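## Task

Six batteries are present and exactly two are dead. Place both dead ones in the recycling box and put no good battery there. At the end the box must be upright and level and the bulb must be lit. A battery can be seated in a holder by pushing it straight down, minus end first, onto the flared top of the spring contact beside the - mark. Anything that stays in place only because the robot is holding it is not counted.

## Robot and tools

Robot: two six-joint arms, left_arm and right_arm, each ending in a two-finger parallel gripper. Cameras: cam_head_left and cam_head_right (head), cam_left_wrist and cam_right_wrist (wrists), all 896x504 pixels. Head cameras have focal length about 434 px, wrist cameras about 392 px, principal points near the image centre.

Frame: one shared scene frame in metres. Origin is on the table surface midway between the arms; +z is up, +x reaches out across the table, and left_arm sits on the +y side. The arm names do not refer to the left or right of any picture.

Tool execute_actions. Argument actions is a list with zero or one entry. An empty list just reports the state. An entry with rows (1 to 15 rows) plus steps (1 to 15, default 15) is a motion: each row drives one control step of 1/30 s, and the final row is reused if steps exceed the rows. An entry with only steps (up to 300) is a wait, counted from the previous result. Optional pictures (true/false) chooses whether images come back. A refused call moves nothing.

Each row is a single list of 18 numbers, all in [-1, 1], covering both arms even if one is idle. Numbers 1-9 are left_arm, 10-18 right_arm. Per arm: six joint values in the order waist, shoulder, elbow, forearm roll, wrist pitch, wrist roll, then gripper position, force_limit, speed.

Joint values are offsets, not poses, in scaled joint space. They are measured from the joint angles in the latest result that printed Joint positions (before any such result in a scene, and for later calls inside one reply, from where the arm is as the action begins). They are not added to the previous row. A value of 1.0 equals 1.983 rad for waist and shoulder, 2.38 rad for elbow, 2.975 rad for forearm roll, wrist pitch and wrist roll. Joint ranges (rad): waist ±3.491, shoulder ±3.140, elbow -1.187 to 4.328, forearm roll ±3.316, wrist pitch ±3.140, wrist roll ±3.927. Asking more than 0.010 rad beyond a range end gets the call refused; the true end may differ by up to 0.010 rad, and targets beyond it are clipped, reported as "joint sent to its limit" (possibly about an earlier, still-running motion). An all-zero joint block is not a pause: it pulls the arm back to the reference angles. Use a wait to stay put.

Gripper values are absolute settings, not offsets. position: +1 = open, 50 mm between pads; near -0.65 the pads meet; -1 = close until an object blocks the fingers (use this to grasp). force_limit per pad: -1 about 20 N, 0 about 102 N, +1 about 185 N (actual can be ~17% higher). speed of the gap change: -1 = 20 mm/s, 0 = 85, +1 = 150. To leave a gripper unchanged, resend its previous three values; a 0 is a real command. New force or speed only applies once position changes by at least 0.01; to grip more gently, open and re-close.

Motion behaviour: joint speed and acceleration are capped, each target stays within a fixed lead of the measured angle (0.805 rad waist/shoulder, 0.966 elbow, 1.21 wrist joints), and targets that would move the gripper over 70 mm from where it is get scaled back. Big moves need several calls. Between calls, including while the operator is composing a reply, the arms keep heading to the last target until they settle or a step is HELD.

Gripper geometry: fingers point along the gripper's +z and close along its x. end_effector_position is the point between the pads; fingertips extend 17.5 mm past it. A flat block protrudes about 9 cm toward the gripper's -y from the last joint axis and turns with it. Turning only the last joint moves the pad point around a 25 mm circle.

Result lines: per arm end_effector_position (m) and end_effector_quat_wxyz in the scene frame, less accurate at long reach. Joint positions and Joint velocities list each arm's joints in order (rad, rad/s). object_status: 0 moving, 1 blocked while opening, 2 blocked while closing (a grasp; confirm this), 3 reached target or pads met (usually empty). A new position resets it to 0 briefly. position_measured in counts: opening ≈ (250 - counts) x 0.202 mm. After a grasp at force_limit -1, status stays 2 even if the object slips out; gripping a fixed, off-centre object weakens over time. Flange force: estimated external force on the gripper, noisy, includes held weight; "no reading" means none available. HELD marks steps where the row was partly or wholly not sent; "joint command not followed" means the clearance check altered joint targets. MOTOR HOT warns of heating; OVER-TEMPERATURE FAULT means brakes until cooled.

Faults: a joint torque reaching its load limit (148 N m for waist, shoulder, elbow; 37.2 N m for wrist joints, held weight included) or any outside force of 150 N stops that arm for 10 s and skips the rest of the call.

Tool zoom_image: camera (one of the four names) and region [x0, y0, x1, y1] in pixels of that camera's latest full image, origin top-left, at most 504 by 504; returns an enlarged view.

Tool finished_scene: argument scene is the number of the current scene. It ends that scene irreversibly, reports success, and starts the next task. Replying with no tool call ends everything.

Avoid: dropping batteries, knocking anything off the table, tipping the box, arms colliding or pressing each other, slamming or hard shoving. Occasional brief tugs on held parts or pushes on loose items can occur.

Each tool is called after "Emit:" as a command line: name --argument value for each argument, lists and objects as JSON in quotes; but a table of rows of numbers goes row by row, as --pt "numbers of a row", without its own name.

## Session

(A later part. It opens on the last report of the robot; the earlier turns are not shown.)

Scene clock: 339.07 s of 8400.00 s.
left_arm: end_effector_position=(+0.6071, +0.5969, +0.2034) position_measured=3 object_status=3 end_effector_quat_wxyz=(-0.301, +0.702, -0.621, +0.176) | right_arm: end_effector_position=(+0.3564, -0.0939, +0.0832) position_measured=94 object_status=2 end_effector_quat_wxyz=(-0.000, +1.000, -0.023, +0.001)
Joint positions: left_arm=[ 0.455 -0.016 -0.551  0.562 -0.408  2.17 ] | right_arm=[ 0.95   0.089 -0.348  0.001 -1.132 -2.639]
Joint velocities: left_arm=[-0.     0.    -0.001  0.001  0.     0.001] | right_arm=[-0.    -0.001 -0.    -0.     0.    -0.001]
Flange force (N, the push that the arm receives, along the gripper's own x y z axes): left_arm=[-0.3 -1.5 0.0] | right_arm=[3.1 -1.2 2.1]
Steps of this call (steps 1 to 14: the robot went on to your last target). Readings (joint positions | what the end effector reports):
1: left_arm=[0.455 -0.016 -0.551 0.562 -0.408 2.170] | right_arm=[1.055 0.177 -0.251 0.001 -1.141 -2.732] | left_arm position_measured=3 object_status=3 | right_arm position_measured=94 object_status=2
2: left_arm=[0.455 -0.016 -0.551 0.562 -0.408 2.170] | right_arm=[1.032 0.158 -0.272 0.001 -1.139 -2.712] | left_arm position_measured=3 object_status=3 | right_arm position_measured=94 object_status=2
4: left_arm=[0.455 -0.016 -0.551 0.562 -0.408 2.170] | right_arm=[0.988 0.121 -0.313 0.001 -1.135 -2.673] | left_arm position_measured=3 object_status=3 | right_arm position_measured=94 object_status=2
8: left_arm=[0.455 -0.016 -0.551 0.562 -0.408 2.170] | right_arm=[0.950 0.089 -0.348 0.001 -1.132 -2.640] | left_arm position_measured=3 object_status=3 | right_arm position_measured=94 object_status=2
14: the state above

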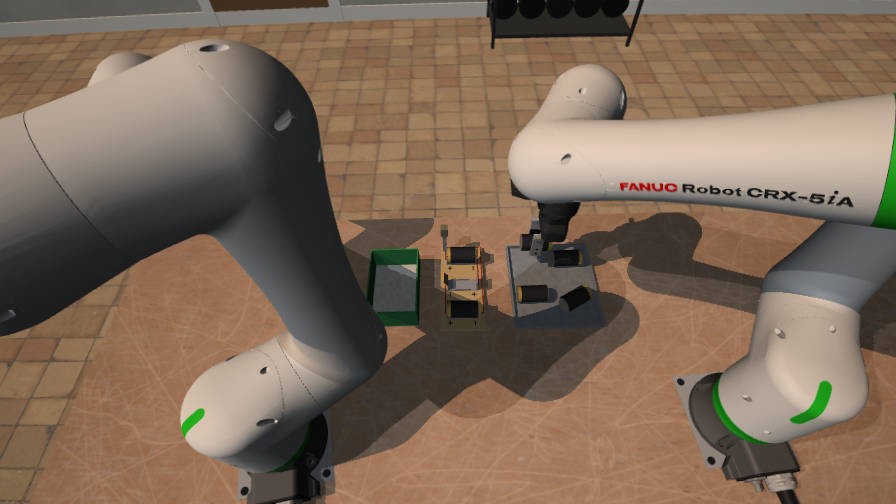

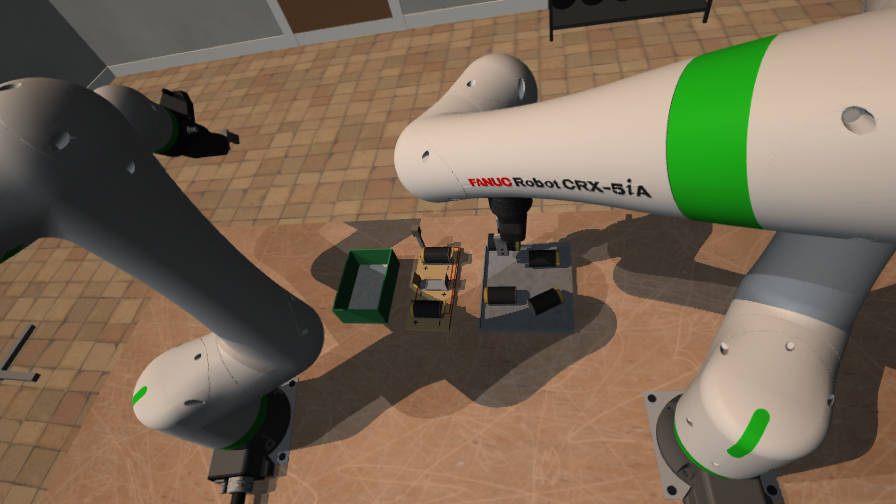

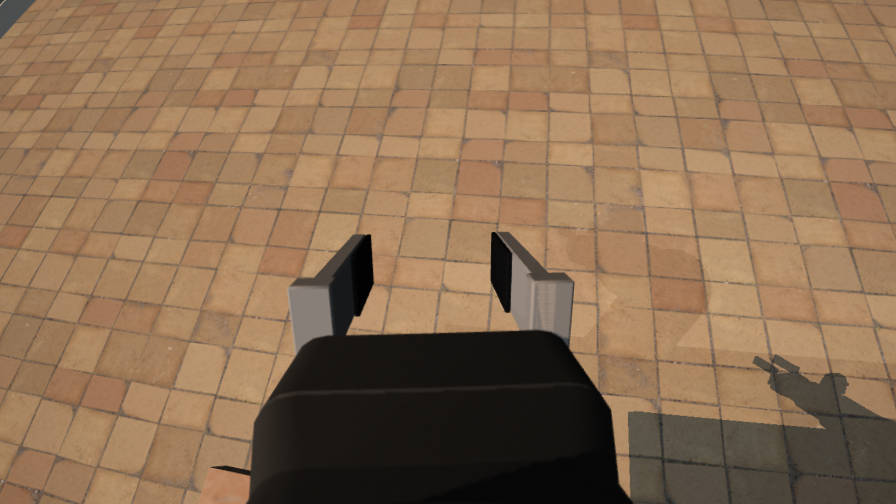

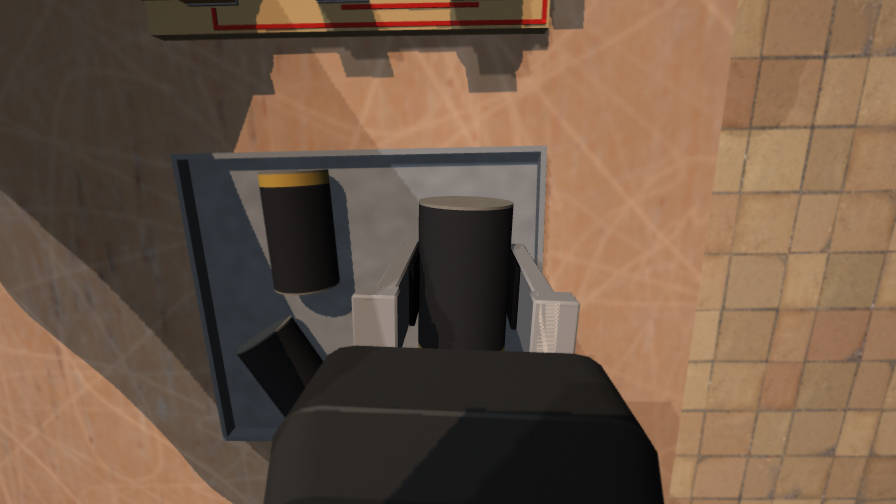

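Emit:
execute_actions --actions '[{"rows":[[0,0,0,0,0,0,1,0,0,0,0.0398,-0.0286,0,0.0491,0,-1,0,0]],"steps":12}]' --pictures false

Emit:
execute_actions --actions '[{"rows":[[0,0,0,0,0,0,1,0,0,0,0,0,0,0,0,1,0,0]],"steps":8}]' --pictures false

Emit:
execute_actions --actions '[{"rows":[[0,0,0,0,0,0,1,0,0,-0.054,-0.0832,-0.0353,0,-0.0279,0.0508,1,0,0]],"steps":15}]'

Scene clock: 344.50 s of 8400.00 s.
left_arm: end_effector_position=(+0.6071, +0.5969, +0.2034) position_measured=3 object_status=3 end_effector_quat_wxyz=(-0.301, +0.702, -0.621, +0.176) | right_arm: end_effector_position=(+0.3569, -0.0931, +0.0241) position_measured=94 object_status=2 end_effector_quat_wxyz=(+0.000, +1.000, -0.023, +0.000)
Joint positions: left_arm=[ 0.455 -0.016 -0.551  0.562 -0.408  2.17 ] | right_arm=[ 0.95   0.168 -0.416  0.001 -0.986 -2.639]
Joint velocities: left_arm=[ 0.     0.    -0.001  0.     0.     0.001] | right_arm=[ 0.001 -0.    -0.     0.003  0.005  0.002]
Flange force (N, the push that the arm receives, along the gripper's own x y z axes): left_arm=[0.0 0.1 0.3] | right_arm=[1.6 -0.3 0.2]
Steps of this call (steps 1 to 30: the robot went on to your last target; steps 31 to 90: nothing new was sent; then 2.03 s passed at rest; steps 91 to 102: all 12 steps of this action). Readings (joint positions | what the end effector reports):
91: left_arm=[0.455 -0.016 -0.551 0.562 -0.408 2.170] | right_arm=[0.950 0.089 -0.349 0.001 -1.132 -2.639] | left_arm position_measured=3 object_status=3 | right_arm position_measured=94 object_status=2
92: left_arm=[0.455 -0.016 -0.551 0.562 -0.408 2.170] | right_arm=[0.950 0.091 -0.350 0.001 -1.129 -2.639] | left_arm position_measured=3 object_status=3 | right_arm position_measured=94 object_status=2
94: left_arm=[0.455 -0.016 -0.551 0.562 -0.408 2.170] | right_arm=[0.950 0.109 -0.366 0.001 -1.095 -2.639] | left_arm position_measured=3 object_status=3 | right_arm position_measured=94 object_status=2
98: left_arm=[0.455 -0.016 -0.551 0.562 -0.408 2.170] | right_arm=[0.950 0.164 -0.413 0.001 -0.995 -2.639] | left_arm position_measured=3 object_status=3 | right_arm position_measured=94 object_status=2
102: the state above

Scene clock: 344.77 s of 8400.00 s.
left_arm: end_effector_position=(+0.6071, +0.5969, +0.2034) position_measured=3 object_status=3 end_effector_quat_wxyz=(-0.301, +0.702, -0.621, +0.176) | right_arm: end_effector_position=(+0.3569, -0.0931, +0.0241) position_measured=3 object_status=0 end_effector_quat_wxyz=(+0.000, +1.000, -0.023, +0.000)
Joint positions: left_arm=[ 0.455 -0.016 -0.551  0.562 -0.408  2.17 ] | right_arm=[ 0.95   0.168 -0.416  0.001 -0.986 -2.639]
Joint velocities: left_arm=[ 0.     0.     0.     0.001  0.    -0.001] | right_arm=[-0.     0.001 -0.001  0.001 -0.002  0.   ]
Flange force (N, the push that the arm receives, along the gripper's own x y z axes): left_arm=[-0.1 -1.4 1.0] | right_arm=[4.1 -1.4 -1.2]
Steps of this call (steps 1 to 8: all 8 steps of this action). Readings (joint positions | what the end effector reports):
1: left_arm=[0.455 -0.016 -0.551 0.562 -0.408 2.170] | right_arm=[0.950 0.168 -0.416 0.001 -0.986 -2.639] | left_arm position_measured=3 object_status=3 | right_arm position_measured=89 object_status=0
2: left_arm=[0.455 -0.016 -0.551 0.562 -0.408 2.170] | right_arm=[0.950 0.168 -0.416 0.001 -0.986 -2.639] | left_arm position_measured=3 object_status=3 | right_arm position_measured=75 object_status=0
4: left_arm=[0.455 -0.016 -0.551 0.562 -0.408 2.170] | right_arm=[0.950 0.168 -0.416 0.001 -0.986 -2.639] | left_arm position_measured=3 object_status=3 | right_arm position_measured=47 object_status=0
8: the state above

Scene clock: 345.27 s of 8400.00 s.
left_arm: end_effector_position=(+0.6071, +0.5969, +0.2034) position_measured=3 object_status=3 end_effector_quat_wxyz=(-0.301, +0.702, -0.621, +0.176) | right_arm: end_effector_position=(+0.3552, -0.1701, +0.0595) position_measured=3 object_status=3 end_effector_quat_wxyz=(+0.001, +1.000, -0.001, -0.000)
Joint positions: left_arm=[ 0.455 -0.016 -0.551  0.562 -0.408  2.17 ] | right_arm=[ 0.843  0.003 -0.5    0.001 -1.069 -2.488]
Joint velocities: left_arm=[ 0.    -0.     0.     0.002  0.     0.   ] | right_arm=[-0.    -0.003 -0.001  0.     0.001  0.001]
Flange force (N, the push that the arm receives, along the gripper's own x y z axes): left_arm=[0.2 -1.3 0.1] | right_arm=[5.4 0.0 3.8]
Steps of this call (steps 1 to 15: all 15 steps of this action). Readings (joint positions | what the end effector reports):
1: left_arm=[0.455 -0.016 -0.551 0.562 -0.408 2.170] | right_arm=[0.950 0.168 -0.416 0.001 -0.986 -2.639] | left_arm position_measured=3 object_status=3 | right_arm position_measured=3 object_status=0
2: left_arm=[0.455 -0.016 -0.551 0.562 -0.408 2.170] | right_arm=[0.948 0.166 -0.418 0.001 -0.987 -2.637] | left_arm position_measured=3 object_status=3 | right_arm position_measured=3 object_status=0
4: left_arm=[0.455 -0.016 -0.551 0.562 -0.408 2.170] | right_arm=[0.934 0.143 -0.430 0.001 -0.998 -2.616] | left_arm position_measured=3 object_status=3 | right_arm position_measured=3 object_status=0
8: left_arm=[0.455 -0.016 -0.551 0.562 -0.408 2.170] | right_arm=[0.870 0.045 -0.480 0.001 -1.048 -2.527] | left_arm position_measured=3 object_status=3 | right_arm position_measured=3 object_status=3
15: the state above

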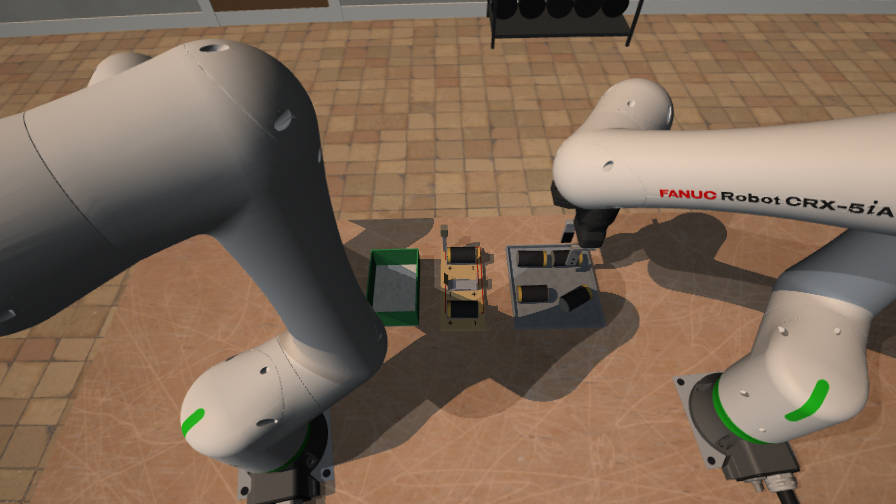

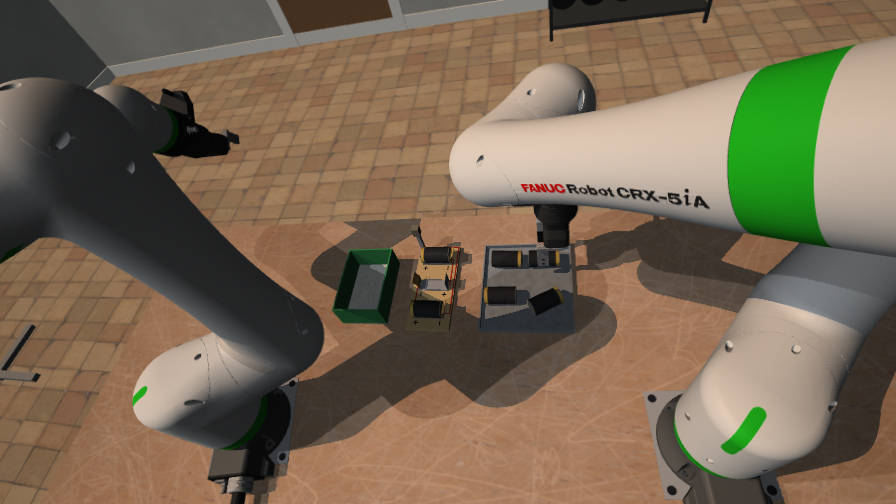

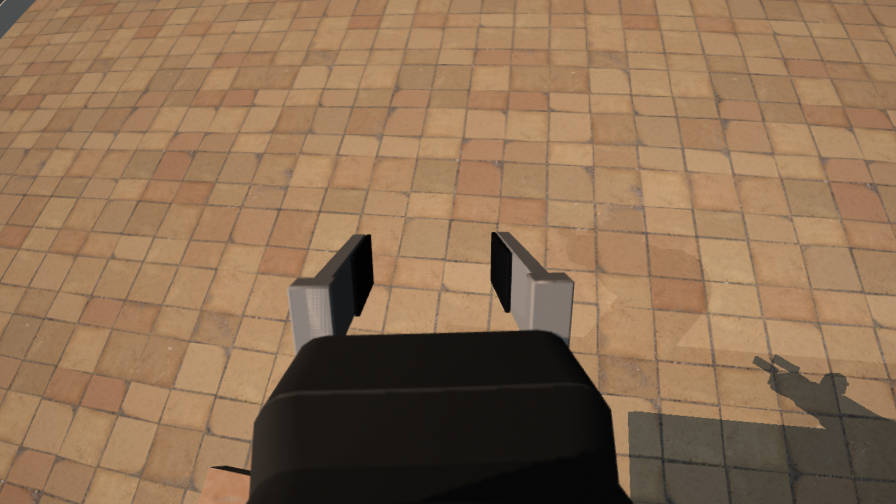

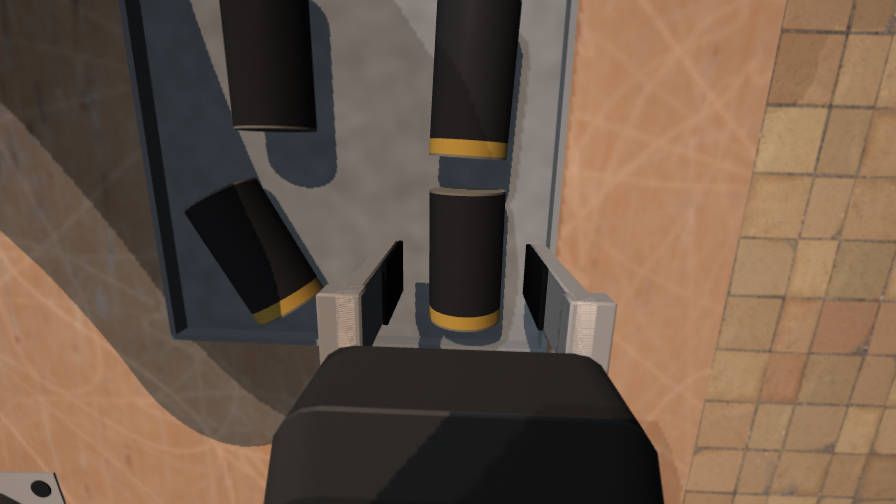

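Emit:
execute_actions --actions '[{"rows":[[0,0,0,0,0,0,1,0,0,0,0.0262,-0.0181,0,0.0323,0,1,0,0]],"steps":10}]' --pictures false

Emit:
execute_actions --actions '[{"rows":[[0,0,0,0,0,0,1,0,0,0,0,0,0,0,0,-1,0,0]],"steps":13}]' --pictures false

Emit:
execute_actions --actions '[{"rows":[[0,0,0,0,0,0,1,0,0,0,-0.039,0.028,0,-0.0485,0,-1,0,0],[0,0,0,0,0,0,1,0,0,0,-0.039,0.028,0,-0.0485,0,-1,0,0],[0,0,0,0,0,0,1,0,0,0,-0.039,0.028,0,-0.0485,0,-1,0,0],[0,0,0,0,0,0,1,0,0,0,-0.039,0.028,0,-0.0485,0,-1,0,0],[0,0,0,0,0,0,1,0,0,0,-0.039,0.028,0,-0.0485,0,-1,0,0],[0,0,0,0,0,0,1,0,0,0,-0.039,0.028,0,-0.0485,0,-1,0,0],[0,0,0,0,0,0,1,0,0,0,-0.039,0.028,0,-0.0485,0,-1,0,0],[0,0,0,0,0,0,1,0,0,0.177,0.1215,0.1786,0,-0.0618,-0.1234,-1,0,0]],"steps":15}]' --pictures false

Emit:
execute_actions --actions '[{"steps":18}]'

Scene clock: 353.60 s of 8400.00 s.
left_arm: end_effector_position=(+0.6071, +0.5969, +0.2034) position_measured=3 object_status=3 end_effector_quat_wxyz=(-0.301, +0.702, -0.621, +0.176) | right_arm: end_effector_position=(+0.3553, -0.1698, +0.0242) position_measured=3 object_status=3 end_effector_quat_wxyz=(+0.000, +1.000, -0.001, +0.000)
Joint positions: left_arm=[ 0.455 -0.016 -0.551  0.562 -0.408  2.17 ] | right_arm=[ 0.843  0.055 -0.543  0.001 -0.973 -2.488]
Joint velocities: left_arm=[ 0.    -0.    -0.     0.002 -0.     0.   ] | right_arm=[-0.    -0.001  0.     0.002  0.003  0.001]
Flange force (N, the push that the arm receives, along the gripper's own x y z axes): left_arm=[-0.6 0.6 0.3] | right_arm=[9.6 -3.8 3.0]
Steps of this call (steps 1 to 15: the robot went on to your last target; steps 16 to 90: nothing new was sent; then 5.00 s passed at rest; steps 91 to 100: all 10 steps of this action). Readings (joint positions | what the end effector reports):
91: left_arm=[0.455 -0.016 -0.551 0.562 -0.408 2.170] | right_arm=[0.843 0.003 -0.500 0.001 -1.069 -2.488] | left_arm position_measured=3 object_status=3 | right_arm position_measured=3 object_status=3
92: left_arm=[0.455 -0.016 -0.551 0.562 -0.408 2.170] | right_arm=[0.843 0.005 -0.502 0.001 -1.066 -2.488] | left_arm position_measured=3 object_status=3 | right_arm position_measured=3 object_status=3
94: left_arm=[0.455 -0.016 -0.551 0.562 -0.408 2.170] | right_arm=[0.843 0.023 -0.517 0.001 -1.032 -2.488] | left_arm position_measured=3 object_status=3 | right_arm position_measured=3 object_status=3
98: left_arm=[0.455 -0.016 -0.551 0.562 -0.408 2.170] | right_arm=[0.843 0.055 -0.543 0.001 -0.974 -2.488] | left_arm position_measured=3 object_status=3 | right_arm position_measured=3 object_status=3
100: the state above

Scene clock: 354.03 s of 8400.00 s.
left_arm: end_effector_position=(+0.6071, +0.5969, +0.2034) position_measured=3 object_status=3 end_effector_quat_wxyz=(-0.301, +0.702, -0.621, +0.176) | right_arm: end_effector_position=(+0.3553, -0.1699, +0.0242) position_measured=94 object_status=0 end_effector_quat_wxyz=(+0.000, +1.000, -0.001, +0.000)
Joint positions: left_arm=[ 0.455 -0.016 -0.551  0.562 -0.408  2.17 ] | right_arm=[ 0.843  0.055 -0.543  0.001 -0.973 -2.488]
Joint velocities: left_arm=[ 0.    -0.    -0.001 -0.     0.     0.   ] | right_arm=[-0.    -0.     0.002 -0.002  0.    -0.001]
Flange force (N, the push that the arm receives, along the gripper's own x y z axes): left_arm=[-0.7 -2.5 -0.6] | right_arm=[1.1 2.4 3.6]
Steps of this call (steps 1 to 13: all 13 steps of this action). Readings (joint positions | what the end effector reports):
1: left_arm=[0.455 -0.016 -0.551 0.562 -0.408 2.170] | right_arm=[0.843 0.055 -0.543 0.001 -0.973 -2.488] | left_arm position_measured=3 object_status=3 | right_arm position_measured=8 object_status=0
2: left_arm=[0.455 -0.016 -0.551 0.562 -0.408 2.170] | right_arm=[0.843 0.055 -0.543 0.001 -0.973 -2.488] | left_arm position_measured=3 object_status=3 | right_arm position_measured=22 object_status=0
4: left_arm=[0.455 -0.016 -0.551 0.562 -0.408 2.170] | right_arm=[0.843 0.055 -0.543 0.001 -0.973 -2.488] | left_arm position_measured=3 object_status=3 | right_arm position_measured=50 object_status=0
8: left_arm=[0.455 -0.016 -0.551 0.562 -0.408 2.170] | right_arm=[0.843 0.055 -0.543 0.001 -0.973 -2.488] | left_arm position_measured=3 object_status=3 | right_arm position_measured=94 object_status=0
13: the state above

Scene clock: 354.53 s of 8400.00 s.
left_arm: end_effector_position=(+0.6071, +0.5969, +0.2034) position_measured=3 object_status=3 end_effector_quat_wxyz=(-0.301, +0.702, -0.621, +0.176) | right_arm: end_effector_position=(+0.3543, -0.0900, +0.0901) position_measured=94 object_status=2 end_effector_quat_wxyz=(-0.009, +1.000, -0.003, +0.006)
Joint positions: left_arm=[ 0.455 -0.016 -0.551  0.562 -0.408  2.17 ] | right_arm=[ 0.957  0.072 -0.351  0.001 -1.128 -2.607]
Joint velocities: left_arm=[-0.     0.     0.001  0.    -0.001 -0.001] | right_arm=[ 0.684  0.652  0.678 -0.    -0.084 -0.707]
Flange force (N, the push that the arm receives, along the gripper's own x y z axes): left_arm=[-0.7 -1.3 -0.4] | right_arm=[7.9 -2.7 10.0]
Steps of this call (steps 1 to 15: all 15 steps of this action). Readings (joint positions | what the end effector reports):
1: left_arm=[0.455 -0.016 -0.551 0.562 -0.408 2.170] | right_arm=[0.843 0.055 -0.543 0.001 -0.973 -2.488] | left_arm position_measured=3 object_status=3 | right_arm position_measured=94 object_status=2
2: left_arm=[0.455 -0.016 -0.551 0.562 -0.408 2.170] | right_arm=[0.843 0.054 -0.542 0.001 -0.977 -2.488] | left_arm position_measured=3 object_status=3 | right_arm position_measured=94 object_status=2
4: left_arm=[0.455 -0.016 -0.551 0.562 -0.408 2.170] | right_arm=[0.843 0.035 -0.526 0.001 -1.011 -2.488] | left_arm position_measured=3 object_status=3 | right_arm position_measured=94 object_status=2
8: left_arm=[0.455 -0.016 -0.551 0.562 -0.408 2.170] | right_arm=[0.843 -0.018 -0.480 0.001 -1.109 -2.488] | left_arm position_measured=3 object_status=3 | right_arm position_measured=94 object_status=2
15: the state above

Scene clock: 355.13 s of 8400.00 s.
left_arm: end_effector_position=(+0.6071, +0.5969, +0.2034) position_measured=3 object_status=3 end_effector_quat_wxyz=(-0.301, +0.702, -0.621, +0.176) | right_arm: end_effector_position=(+0.3004, +0.0605, +0.0762) position_measured=94 object_status=2 end_effector_quat_wxyz=(+0.000, +1.000, -0.009, +0.000)
Joint positions: left_arm=[ 0.455 -0.016 -0.551  0.562 -0.408  2.17 ] | right_arm=[ 1.194  0.296 -0.118  0.001 -1.157 -2.855]
Joint velocities: left_arm=[-0.     0.    -0.002 -0.003 -0.     0.   ] | right_arm=[ 0.     0.001 -0.     0.    -0.001  0.001]
Flange force (N, the push that the arm receives, along the gripper's own x y z axes): left_arm=[-0.7 -2.3 -0.3] | right_arm=[1.1 0.4 0.9]
Steps of this call (steps 1 to 18: the robot went on to your last target). Readings (joint positions | what the end effector reports):
1: left_arm=[0.455 -0.016 -0.551 0.562 -0.408 2.170] | right_arm=[0.980 0.093 -0.328 0.001 -1.131 -2.631] | left_arm position_measured=3 object_status=3 | right_arm position_measured=94 object_status=2
2: left_arm=[0.455 -0.016 -0.551 0.562 -0.408 2.170] | right_arm=[1.003 0.115 -0.306 0.001 -1.133 -2.655] | left_arm position_measured=3 object_status=3 | right_arm position_measured=94 object_status=2
4: left_arm=[0.455 -0.016 -0.551 0.562 -0.408 2.170] | right_arm=[1.048 0.158 -0.261 0.001 -1.139 -2.703] | left_arm position_measured=3 object_status=3 | right_arm position_measured=94 object_status=2
8: left_arm=[0.455 -0.016 -0.551 0.562 -0.408 2.170] | right_arm=[1.137 0.243 -0.174 0.001 -1.150 -2.796] | left_arm position_measured=3 object_status=3 | right_arm position_measured=94 object_status=2
18: the state above

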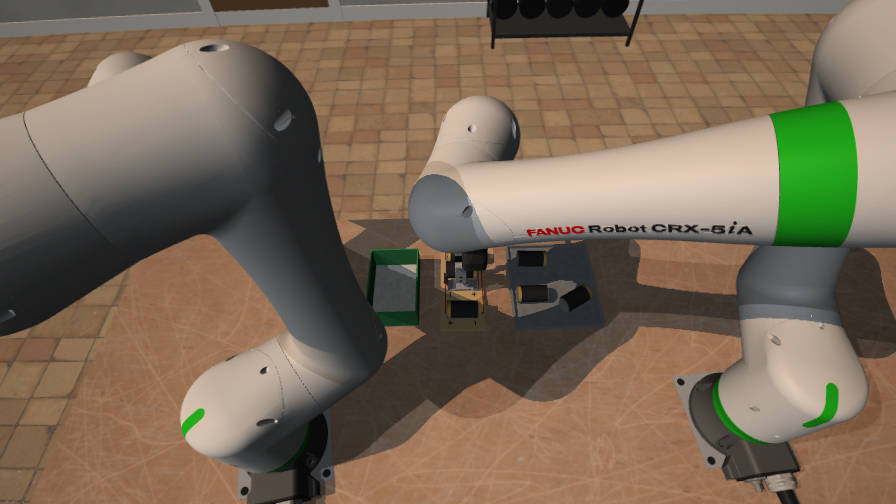

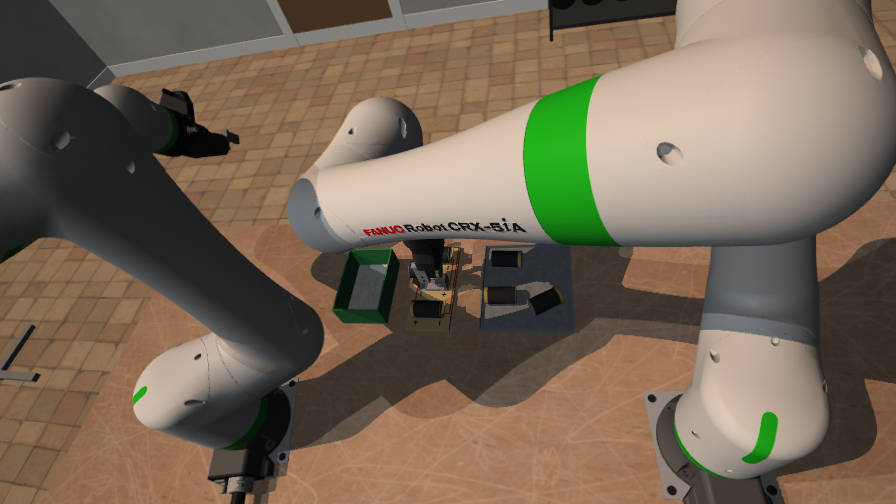

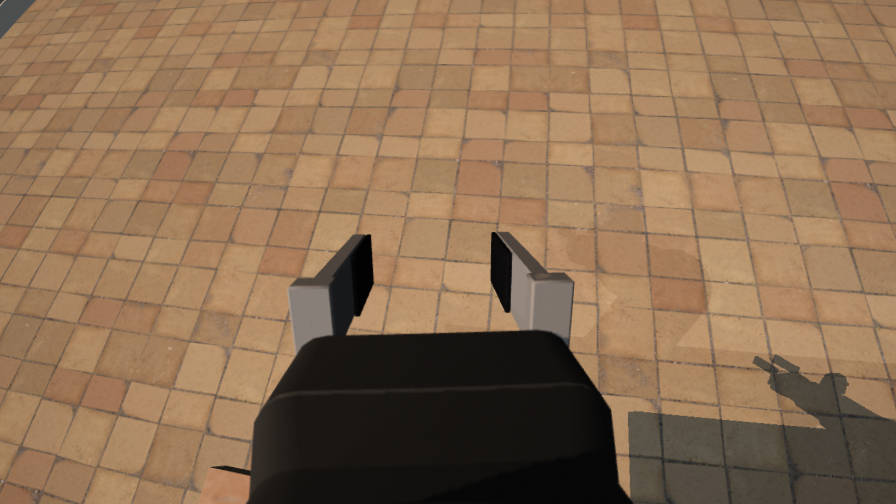

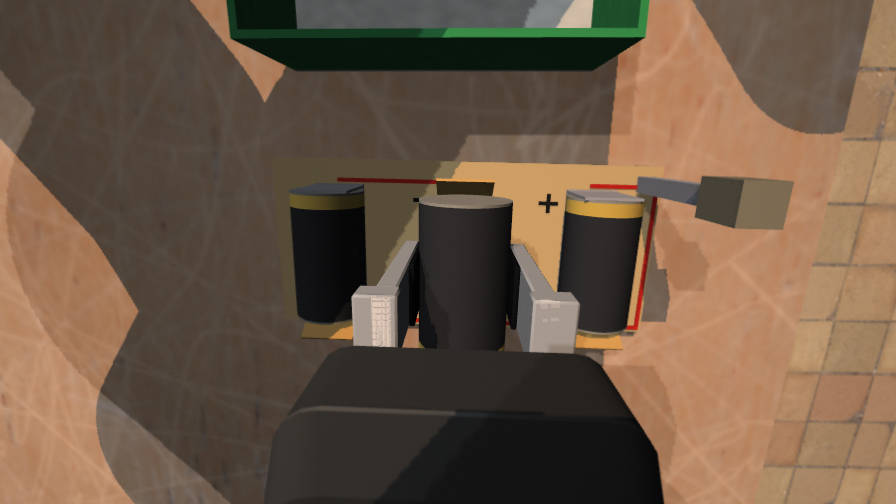

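Emit:
execute_actions --actions '[{"rows":[[0,0,0,0,0,0,1,0,0,-0.0007,0.007,-0.009,0,0.0119,0.0004,-1,0,0],[0,0,0,0,0,0,1,0,0,-0.0007,0.007,-0.009,0,0.0119,0.0004,-1,0,0],[0,0,0,0,0,0,1,0,0,-0.0007,0.0094,-0.0111,0,0.0152,0.0004,-1,0,0],[0,0,0,0,0,0,1,0,0,-0.0007,0.0114,-0.0127,0,0.0178,0.0004,-1,0,0],[0,0,0,0,0,0,1,0,0,-0.0007,0.0131,-0.0142,0,0.0201,0.0004,-1,0,0],[0,0,0,0,0,0,1,0,0,-0.0007,0.0147,-0.0156,0,0.0224,0.0004,-1,0,0],[0,0,0,0,0,0,1,0,0,-0.0007,0.0164,-0.0171,0,0.0247,0.0004,-1,0,0],[0,0,0,0,0,0,1,0,0,-0.0007,0.0181,-0.0185,0,0.027,0.0004,-1,0,0],[0,0,0,0,0,0,1,0,0,-0.0007,0.0198,-0.02,0,0.0293,0.0004,-1,0,0],[0,0,0,0,0,0,1,0,0,-0.0007,0.0213,-0.0213,0,0.0313,0.0004,-1,0,0],[0,0,0,0,0,0,1,0,0,-0.0007,0.0227,-0.0225,0,0.0333,0.0004,-1,0,0]],"steps":15}]' --pictures false

Emit:
execute_actions --actions '[{"rows":[[0,0,0,0,0,0,1,0,0,0,0,0,0,0,0,1,0,0]],"steps":10}]'

Scene clock: 361.73 s of 8400.00 s.
left_arm: end_effector_position=(+0.6071, +0.5969, +0.2034) position_measured=3 object_status=3 end_effector_quat_wxyz=(-0.301, +0.702, -0.621, +0.176) | right_arm: end_effector_position=(+0.3006, +0.0590, +0.0328) position_measured=94 object_status=2 end_effector_quat_wxyz=(-0.000, +1.000, -0.009, +0.000)
Joint positions: left_arm=[ 0.455 -0.016 -0.551  0.562 -0.408  2.17 ] | right_arm=[ 1.192  0.341 -0.172  0.001 -1.058 -2.854]
Joint velocities: left_arm=[ 0.     0.    -0.001  0.002  0.     0.001] | right_arm=[ 0.    -0.001 -0.003 -0.     0.006 -0.001]
Flange force (N, the push that the arm receives, along the gripper's own x y z axes): left_arm=[-0.3 -0.2 -0.1] | right_arm=[-0.3 -0.2 -18.0]
Steps of this call (steps 1 to 15: the robot went on to your last target; steps 16 to 90: nothing new was sent; then 3.10 s passed at rest; steps 91 to 105: all 15 steps of this action). Readings (joint positions | what the end effector reports):
91: left_arm=[0.455 -0.016 -0.551 0.562 -0.408 2.170] | right_arm=[1.194 0.296 -0.118 0.001 -1.157 -2.855] | left_arm position_measured=3 object_status=3 | right_arm position_measured=94 object_status=2
92: left_arm=[0.455 -0.016 -0.551 0.562 -0.408 2.170] | right_arm=[1.194 0.298 -0.120 0.001 -1.152 -2.855] | left_arm position_measured=3 object_status=3 | right_arm position_measured=94 object_status=2
94: left_arm=[0.455 -0.016 -0.551 0.562 -0.408 2.170] | right_arm=[1.193 0.308 -0.136 0.001 -1.127 -2.855] | left_arm position_measured=3 object_status=3 | right_arm position_measured=94 object_status=2
98: left_arm=[0.455 -0.016 -0.551 0.562 -0.408 2.170] | right_arm=[1.192 0.325 -0.155 0.001 -1.091 -2.854] | left_arm position_measured=3 object_status=3 | right_arm position_measured=94 object_status=2
105: the state above

Scene clock: 362.07 s of 8400.00 s.
left_arm: end_effector_position=(+0.6071, +0.5969, +0.2034) position_measured=3 object_status=3 end_effector_quat_wxyz=(-0.301, +0.702, -0.621, +0.176) | right_arm: end_effector_position=(+0.3006, +0.0590, +0.0326) position_measured=3 object_status=0 end_effector_quat_wxyz=(-0.000, +1.000, -0.009, +0.000)
Joint positions: left_arm=[ 0.455 -0.016 -0.551  0.562 -0.408  2.17 ] | right_arm=[ 1.192  0.341 -0.172  0.001 -1.058 -2.854]
Joint velocities: left_arm=[-0.    -0.    -0.001 -0.001  0.    -0.001] | right_arm=[ 0.001  0.     0.     0.    -0.001  0.001]
Flange force (N, the push that the arm receives, along the gripper's own x y z axes): left_arm=[-0.6 -2.6 1.1] | right_arm=[4.8 -2.7 -2.0]
Steps of this call (steps 1 to 10: all 10 steps of this action). Readings (joint positions | what the end effector reports):
1: left_arm=[0.455 -0.016 -0.551 0.562 -0.408 2.170] | right_arm=[1.192 0.341 -0.172 0.001 -1.058 -2.854] | left_arm position_measured=3 object_status=3 | right_arm position_measured=89 object_status=0
2: left_arm=[0.455 -0.016 -0.551 0.562 -0.408 2.170] | right_arm=[1.192 0.341 -0.172 0.001 -1.058 -2.854] | left_arm position_measured=3 object_status=3 | right_arm position_measured=75 object_status=0
4: left_arm=[0.455 -0.016 -0.551 0.562 -0.408 2.170] | right_arm=[1.192 0.341 -0.172 0.001 -1.058 -2.854] | left_arm position_measured=3 object_status=3 | right_arm position_measured=47 object_status=0
8: left_arm=[0.455 -0.016 -0.551 0.562 -0.408 2.170] | right_arm=[1.192 0.341 -0.172 0.001 -1.058 -2.854] | left_arm position_measured=3 object_status=3 | right_arm position_measured=3 object_status=0
10: the state above

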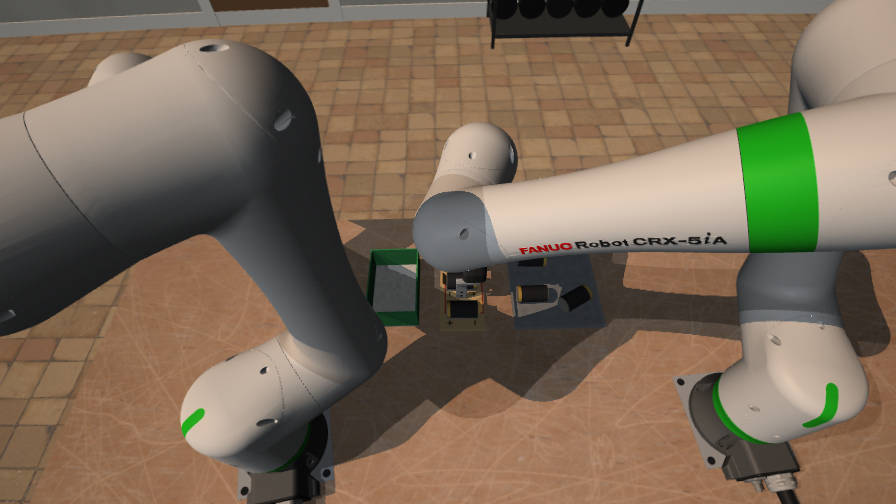

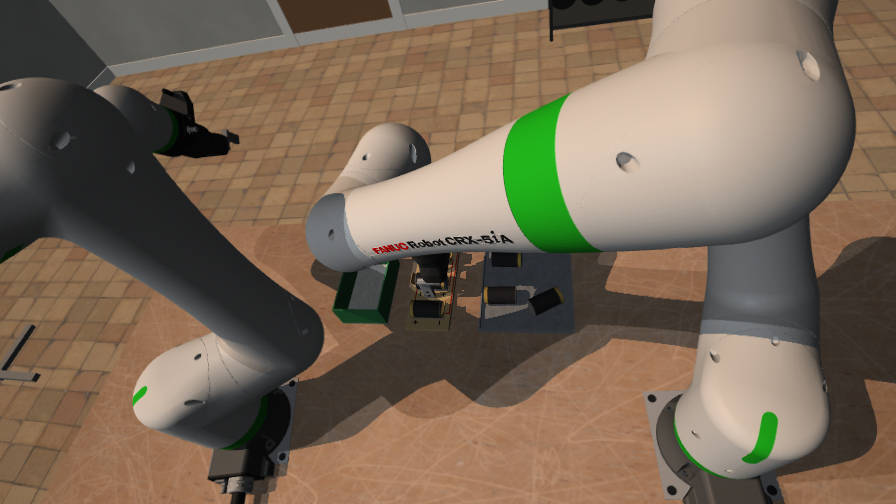

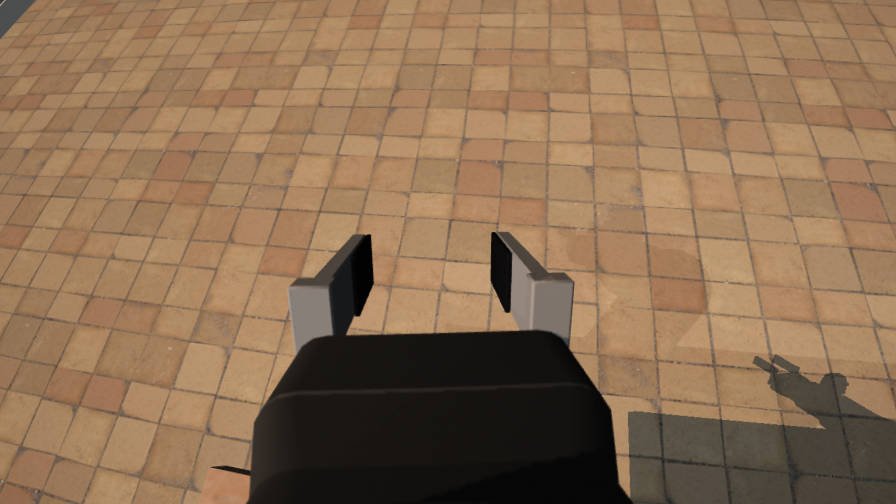

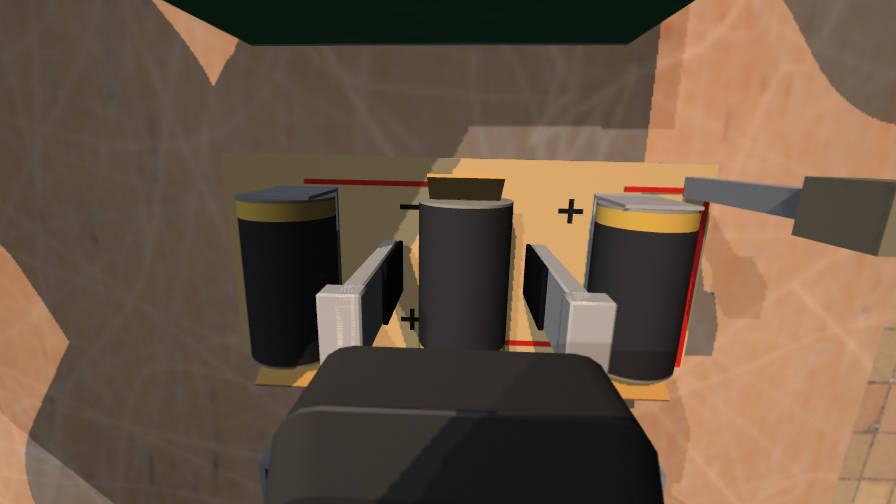

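Emit:
execute_actions --actions '[{"rows":[[0.5,0,0,0,0,0,1,0,0,0,0,0,0,0,0,-1,0,0]],"steps":14}]'

Scene clock: 377.63 s of 8400.00 s.
left_arm: end_effector_position=(+0.5311, +0.7442, +0.2034) position_measured=3 object_status=3 end_effector_quat_wxyz=(-0.321, +0.776, -0.526, +0.136) | right_arm: end_effector_position=(+0.3006, +0.0590, +0.0328) position_measured=94 object_status=2 end_effector_quat_wxyz=(-0.000, +1.000, -0.009, +0.000)
Joint positions: left_arm=[ 0.712 -0.016 -0.551  0.562 -0.408  2.17 ] | right_arm=[ 1.192  0.341 -0.172  0.001 -1.058 -2.854]
Joint velocities: left_arm=[ 0.689 -0.    -0.     0.     0.    -0.001] | right_arm=[-0.001 -0.    -0.002  0.    -0.001 -0.   ]
Flange force (N, the push that the arm receives, along the gripper's own x y z axes): left_arm=[-4.6 -2.4 0.0] | right_arm=[2.0 0.5 -0.9]
Steps of this call (steps 1 to 15: the robot went on to your last target; steps 16 to 90: nothing new was sent; then 12.10 s passed at rest; steps 91 to 104: all 14 steps of this action). Readings (joint positions | what the end effector reports):
91: left_arm=[0.455 -0.016 -0.551 0.562 -0.408 2.170] | right_arm=[1.192 0.341 -0.172 0.001 -1.058 -2.854] | left_arm position_measured=3 object_status=3 | right_arm position_measured=8 object_status=0
92: left_arm=[0.457 -0.016 -0.551 0.562 -0.408 2.170] | right_arm=[1.192 0.341 -0.172 0.001 -1.058 -2.854] | left_arm position_measured=3 object_status=3 | right_arm position_measured=22 object_status=0
94: left_arm=[0.480 -0.016 -0.551 0.562 -0.408 2.170] | right_arm=[1.192 0.341 -0.172 0.001 -1.058 -2.854] | left_arm position_measured=3 object_status=3 | right_arm position_measured=50 object_status=0
98: left_arm=[0.572 -0.016 -0.551 0.562 -0.408 2.170] | right_arm=[1.192 0.341 -0.172 0.001 -1.058 -2.854] | left_arm position_measured=3 object_status=3 | right_arm position_measured=94 object_status=0
104: the state above

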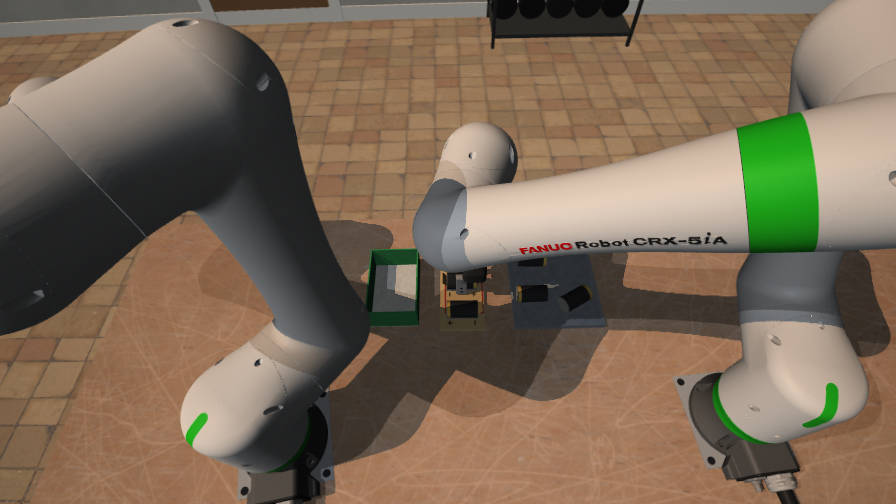

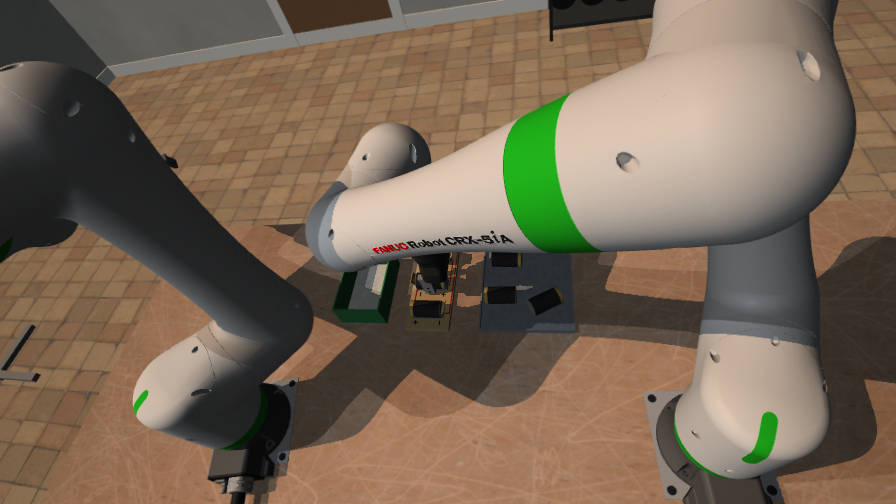

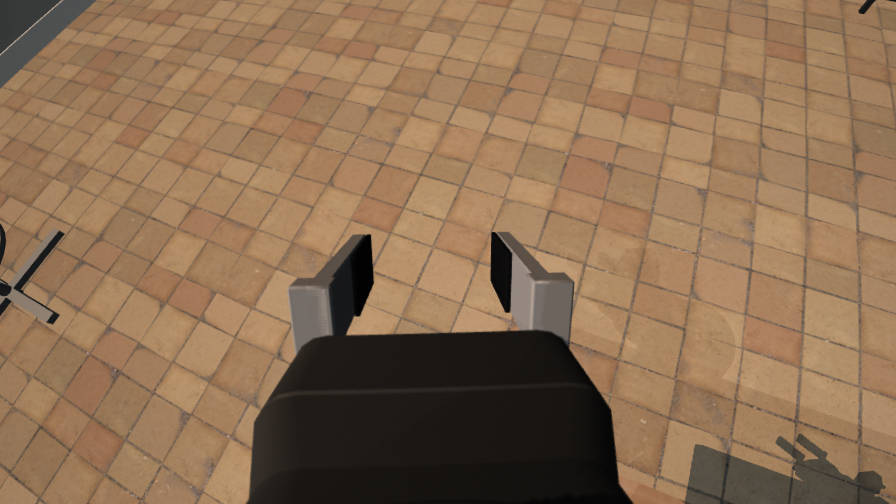

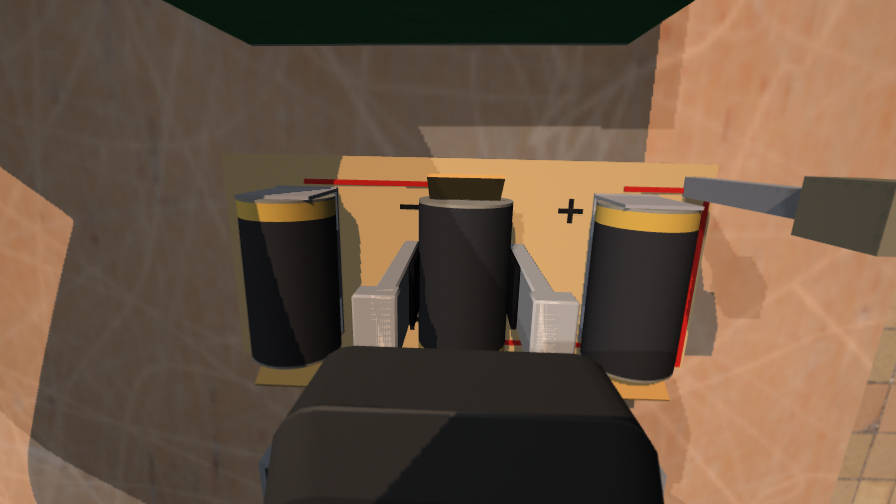

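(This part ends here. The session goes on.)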